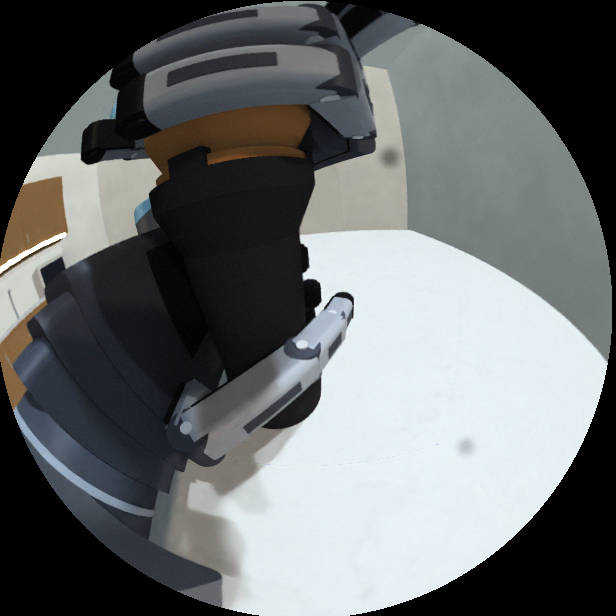

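Scene clock: 131.37 s of 11100.00 s.
left_arm: end_effector_position=(+0.3241, +0.0966, +0.1424) hand_measured=(+1.000, +1.000, +1.000, +1.000, +1.000, -1.000) hand_load_n=(+0.0, +0.0, +0.0, +0.0, +1.0, +2.5) hand_stopped_by=(target, target, target, target, target, target) hand_force_limit=1.00 hand_speed=0.50 end_effector_quat_wxyz=(+0.399, +0.584, -0.400, +0.583) end_effector_velocity=(+0.000, +0.000, -0.000) end_effector_angular_velocity=(+0.000, +0.000, +0.001) | right_arm: end_effector_position=(+0.3440, +0.1717, +0.0426) hand_measured=(-0.466, -0.504, -0.494, -0.444, +0.086, -1.000) hand_load_n=(+0.0, +2.5, +7.5, +17.5, +19.5, +5.5) hand_stopped_by=(force, force, force, force, force, target) hand_force_limit=1.00 hand_speed=0.00 end_effector_quat_wxyz=(-0.501, +0.500, +0.499, +0.500) end_effector_velocity=(+0.001, -0.000, +0.001) end_effector_angular_velocity=(+0.001, -0.001, -0.000)
Joint positions: left_arm=[ 0.851 -1.305  2.173 -0.866  1.908  1.572] | right_arm=[-0.998 -0.847  1.75  -0.906  0.681  1.574]
Joint velocities: left_arm=[ 0.001  0.001 -0.     0.     0.    -0.   ] | right_arm=[-0.001 -0.001 -0.     0.    -0.    -0.   ]
Joint torques (N m, as the arm reports them, + toward a larger angle): left_arm=[  9.23 -34.79 -11.34  -6.15  -0.25  -0.69] | right_arm=[  0.94 -38.78  -7.7    0.91  -2.7   -0.65]
Motor temperatures (°C, as the motors report them): left_arm=[25 25 27 36 30 35] | right_arm=[26 26 29 35 35 31]
Wrist force (N, on the end effector, along its own x y z axes, offset not removed): left_arm=[-3.6 8.5 -5.0] | right_arm=[0.9 12.5 -8.3]
Wrist torque (N m, same axes, about the end effector's origin, offset not removed): left_arm=[0.88 0.27 0.07] | right_arm=[0.89 1.06 0.78]
Hand target (left_arm): +0.324, +0.097, +0.142; +0.399, +0.584, -0.400, +0.583
Hand target (right_arm): +0.344, +0.172, +0.043; +0.501, -0.500, -0.499, -0.500
Off the commanded pose (left_arm): 0.000 m, 0 deg.
Off the commanded pose (right_arm): 0.000 m, 0 deg.
move: done
camera_calibration (this result's frames):
cam_left_wrist: T_world_to_cam=[[-0.916012, -0.377316, -0.136213, 0.359075], [-0.107272, 0.557588, -0.823158, 0.0939341], [0.386541, -0.739411, -0.551233, 0.157765], [0, 0, 0, 1]] pos_world=[0.278011, 0.199761, 0.213198]
cam_right_wrist: T_world_to_cam=[[0.993558, -0.03402, -0.108095, -0.331609], [-0.110505, -0.502221, -0.857649, 0.162304], [-0.0251105, 0.86407, -0.502745, 0.0137741], [0, 0, 0, 1]] pos_world=[0.347754, 0.0583293, 0.110279]

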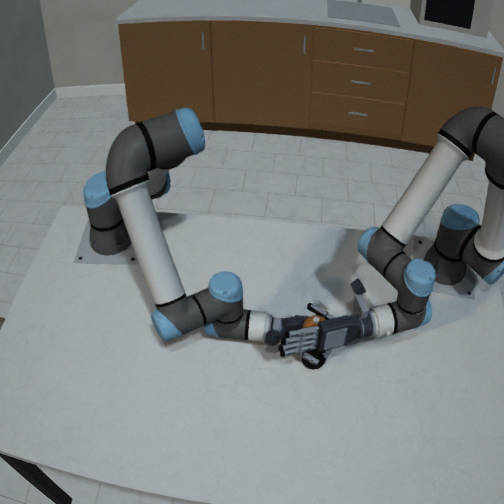

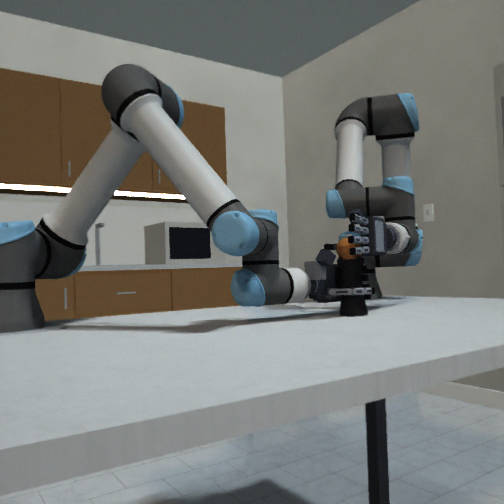

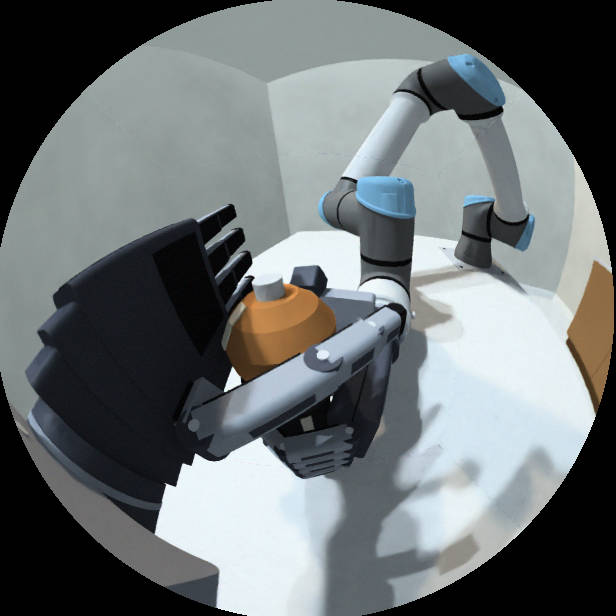

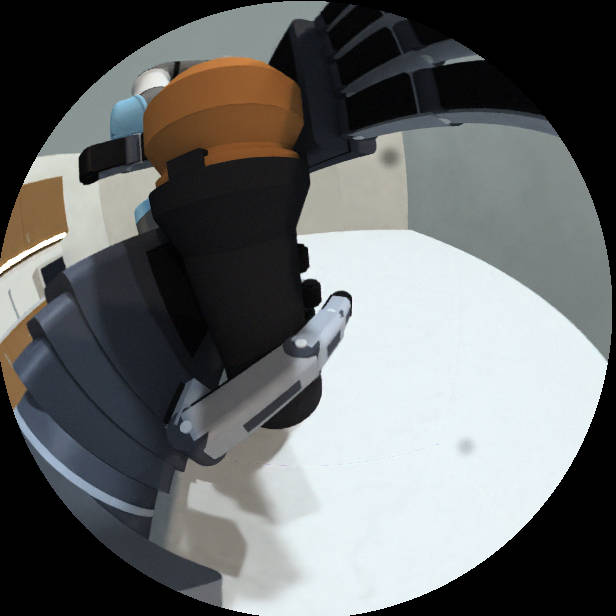

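Scene clock: 133.27 s of 11100.00 s.
left_arm: end_effector_position=(+0.3442, +0.1042, +0.1424) hand_measured=(+1.000, +1.000, +1.000, +1.000, +1.000, -1.000) hand_load_n=(+0.0, +0.0, +0.0, +0.0, +0.0, +0.0) hand_stopped_by=(target, target, target, target, target, target) hand_force_limit=1.00 hand_speed=0.50 end_effector_quat_wxyz=(+0.180, +0.684, -0.180, +0.684) end_effector_velocity=(+0.001, +0.000, -0.000) end_effector_angular_velocity=(+0.001, +0.000, +0.007) | right_arm: end_effector_position=(+0.3440, +0.1717, +0.0426) hand_measured=(-0.466, -0.504, -0.494, -0.444, +0.086, -1.000) hand_load_n=(+1.0, +5.0, +8.5, +17.0, +16.0, +1.5) hand_stopped_by=(force, force, force, force, force, target) hand_force_limit=1.00 hand_speed=0.00 end_effector_quat_wxyz=(-0.501, +0.500, +0.499, +0.500) end_effector_velocity=(+0.000, +0.000, +0.001) end_effector_angular_velocity=(+0.000, -0.001, -0.000)
Joint positions: left_arm=[ 0.393 -1.419  2.328 -0.91   0.764  1.572] | right_arm=[-0.998 -0.847  1.75  -0.906  0.681  1.574]
Joint velocities: left_arm=[-0.004  0.001 -0.002  0.002 -0.011  0.   ] | right_arm=[ 0.    -0.001 -0.     0.001  0.    -0.001]
Joint torques (N m, as the arm reports them, + toward a larger angle): left_arm=[ -8.48  -4.85 -25.66   1.63  -1.24   2.6 ] | right_arm=[  7.44 -38.89  -8.2   -3.19   1.75  -0.66]
Motor temperatures (°C, as the motors report them): left_arm=[25 25 27 36 30 35] | right_arm=[26 26 29 35 35 31]
Wrist force (N, on the end effector, along its own x y z axes, offset not removed): left_arm=[-2.7 -0.6 3.3] | right_arm=[-8.0 2.1 -0.8]
Wrist torque (N m, same axes, about the end effector's origin, offset not removed): left_arm=[-0.09 0.41 -0.13] | right_arm=[0.15 0.54 -0.18]
Hand target (left_arm): +0.344, +0.104, +0.142; +0.180, +0.684, -0.180, +0.684
Hand target (right_arm): +0.344, +0.172, +0.043; +0.501, -0.500, -0.499, -0.500
Off the commanded pose (left_arm): 0.000 m, 0 deg.
Off the commanded pose (right_arm): 0.000 m, 0 deg.
move: done
camera_calibration (this result's frames):
cam_left_wrist: T_world_to_cam=[[-0.468876, -0.872611, -0.136769, 0.278155], [-0.435008, 0.362899, -0.824058, 0.22514], [0.768716, -0.326886, -0.549747, -0.0190654], [0, 0, 0, 1]] pos_world=[0.243013, 0.154786, 0.21309]
cam_right_wrist: T_world_to_cam=[[0.99356, -0.0339754, -0.108095, -0.331606], [-0.110483, -0.502226, -0.857649, 0.162297], [-0.0251494, 0.864069, -0.502746, 0.0137852], [0, 0, 0, 1]] pos_world=[0.347748, 0.0583319, 0.110279]

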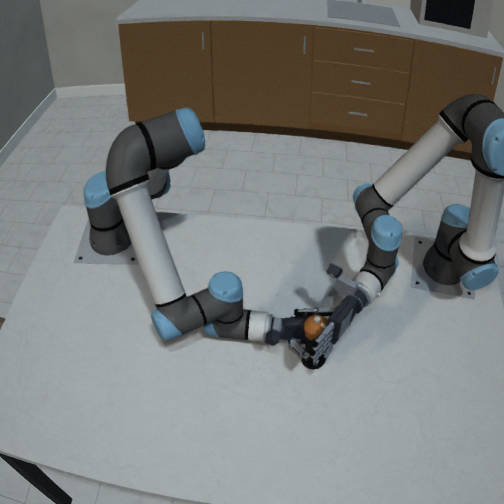

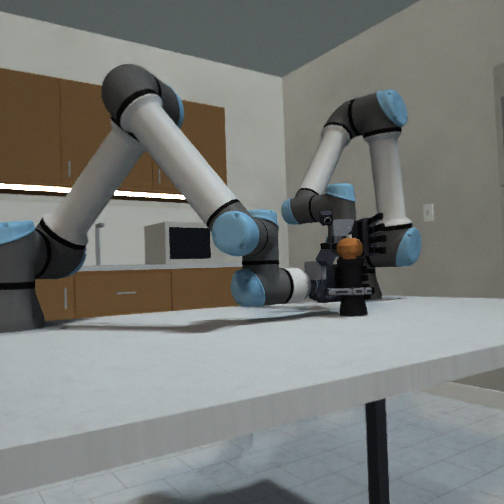

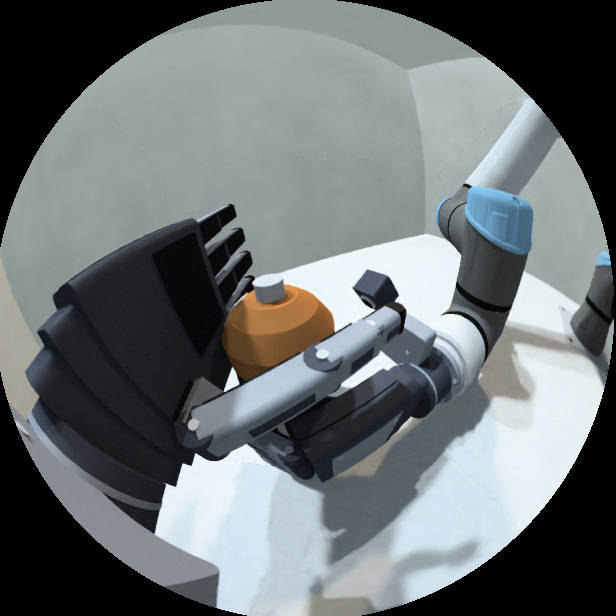

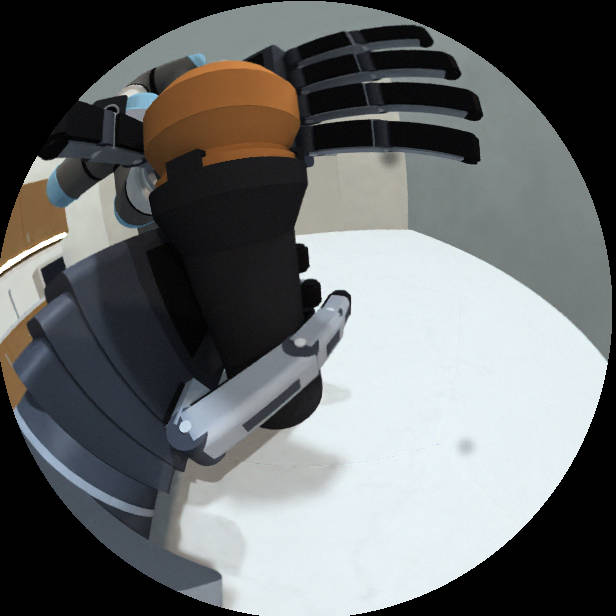

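Scene clock: 135.13 s of 11100.00 s.
left_arm: end_effector_position=(+0.3548, +0.1226, +0.1425) hand_measured=(+1.000, +1.000, +1.000, +1.000, +1.000, -1.000) hand_load_n=(+0.0, +0.0, +0.0, +0.0, +0.0, +0.0) hand_stopped_by=(target, target, target, target, target, target) hand_force_limit=1.00 hand_speed=0.50 end_effector_quat_wxyz=(+0.061, -0.705, -0.060, -0.704) end_effector_velocity=(+0.001, +0.000, -0.001) end_effector_angular_velocity=(+0.002, -0.013, +0.010) | right_arm: end_effector_position=(+0.3440, +0.1717, +0.0426) hand_measured=(-0.466, -0.504, -0.494, -0.444, +0.086, -1.000) hand_load_n=(+0.5, +5.0, +8.5, +17.0, +16.0, +2.0) hand_stopped_by=(force, force, force, force, force, target) hand_force_limit=1.00 hand_speed=0.00 end_effector_quat_wxyz=(-0.501, +0.500, +0.499, +0.500) end_effector_velocity=(-0.000, +0.000, -0.000) end_effector_angular_velocity=(+0.001, -0.001, +0.002)
Joint positions: left_arm=[ 0.176 -1.227  2.058 -0.834 -0.139  1.575] | right_arm=[-0.998 -0.847  1.75  -0.906  0.681  1.574]
Joint velocities: left_arm=[ 0.     0.03  -0.031  0.099 -0.01  -0.097] | right_arm=[-0.     0.     0.001 -0.002 -0.002 -0.   ]
Joint torques (N m, as the arm reports them, + toward a larger angle): left_arm=[  1.88 -13.34 -24.85   2.74  -1.03  -3.33] | right_arm=[  3.95 -39.35  -7.75  -3.19   1.82  -0.86]
Motor temperatures (°C, as the motors report them): left_arm=[25 25 27 36 30 35] | right_arm=[26 26 29 35 35 31]
Wrist force (N, on the end effector, along its own x y z axes, offset not removed): left_arm=[-4.0 0.6 3.1] | right_arm=[-8.4 3.2 -3.1]
Wrist torque (N m, same axes, about the end effector's origin, offset not removed): left_arm=[0.27 0.46 -0.21] | right_arm=[0.37 0.68 -0.12]
Hand target (left_arm): +0.355, +0.123, +0.142; -0.061, +0.704, +0.061, +0.705
Hand target (right_arm): +0.344, +0.172, +0.043; +0.501, -0.500, -0.499, -0.500
Off the commanded pose (left_arm): 0.000 m, 0 deg.
Off the commanded pose (right_arm): 0.000 m, 0 deg.
move: done
camera_calibration (this result's frames):
cam_left_wrist: T_world_to_cam=[[0.190306, -0.972212, -0.136338, 0.0774723], [-0.566832, 0.0045744, -0.823821, 0.313828], [0.801552, 0.234059, -0.55021, -0.101611], [0, 0, 0, 1]] pos_world=[0.244591, 0.097667, 0.213193]
cam_right_wrist: T_world_to_cam=[[0.99356, -0.0339687, -0.108095, -0.331603], [-0.110479, -0.502227, -0.857649, 0.162297], [-0.0251551, 0.864068, -0.502745, 0.013785], [0, 0, 0, 1]] pos_world=[0.347744, 0.0583345, 0.110279]

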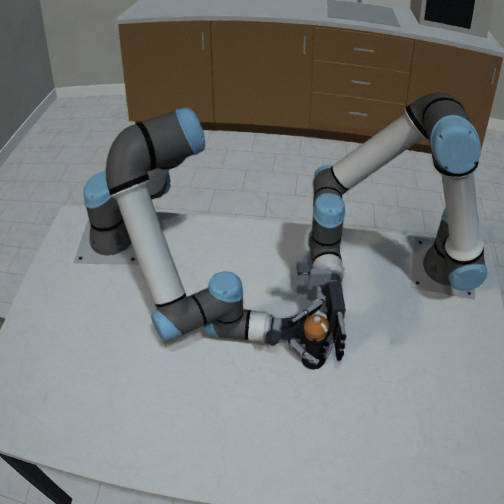

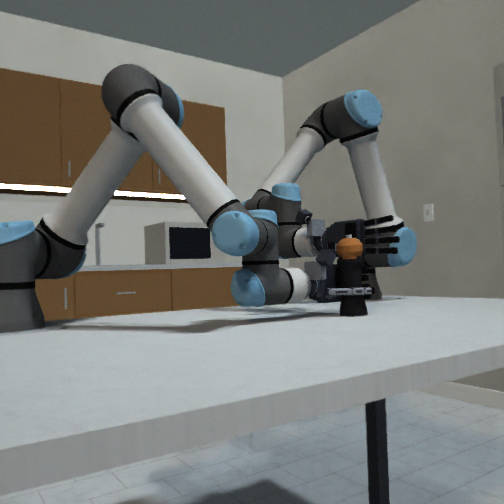

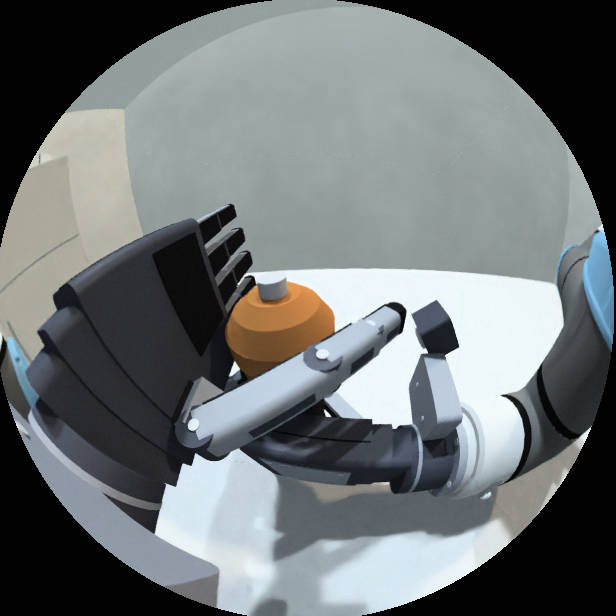

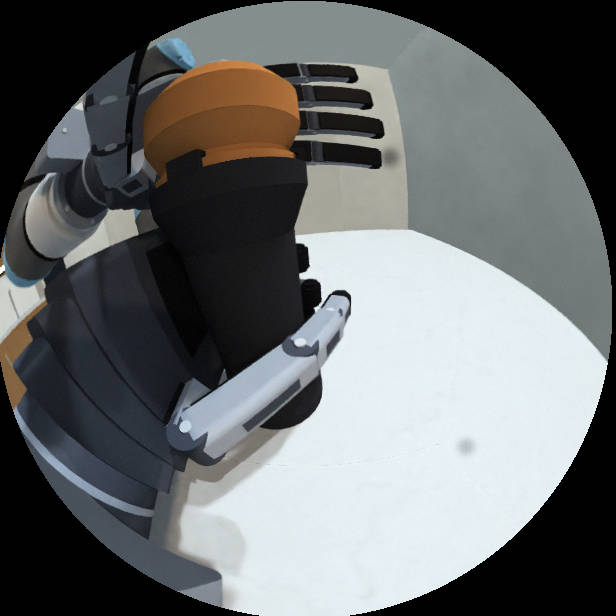

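Region (250, 270, 380, 380) of cam_high's 504x504 image, scaled by 3.877, with more detail than that image has; it fills the top 426 rows of this view, and the rest is white.

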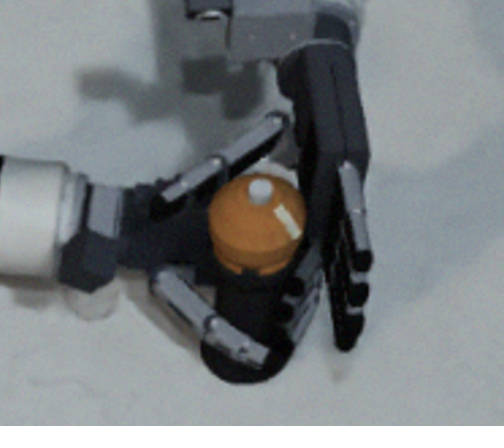

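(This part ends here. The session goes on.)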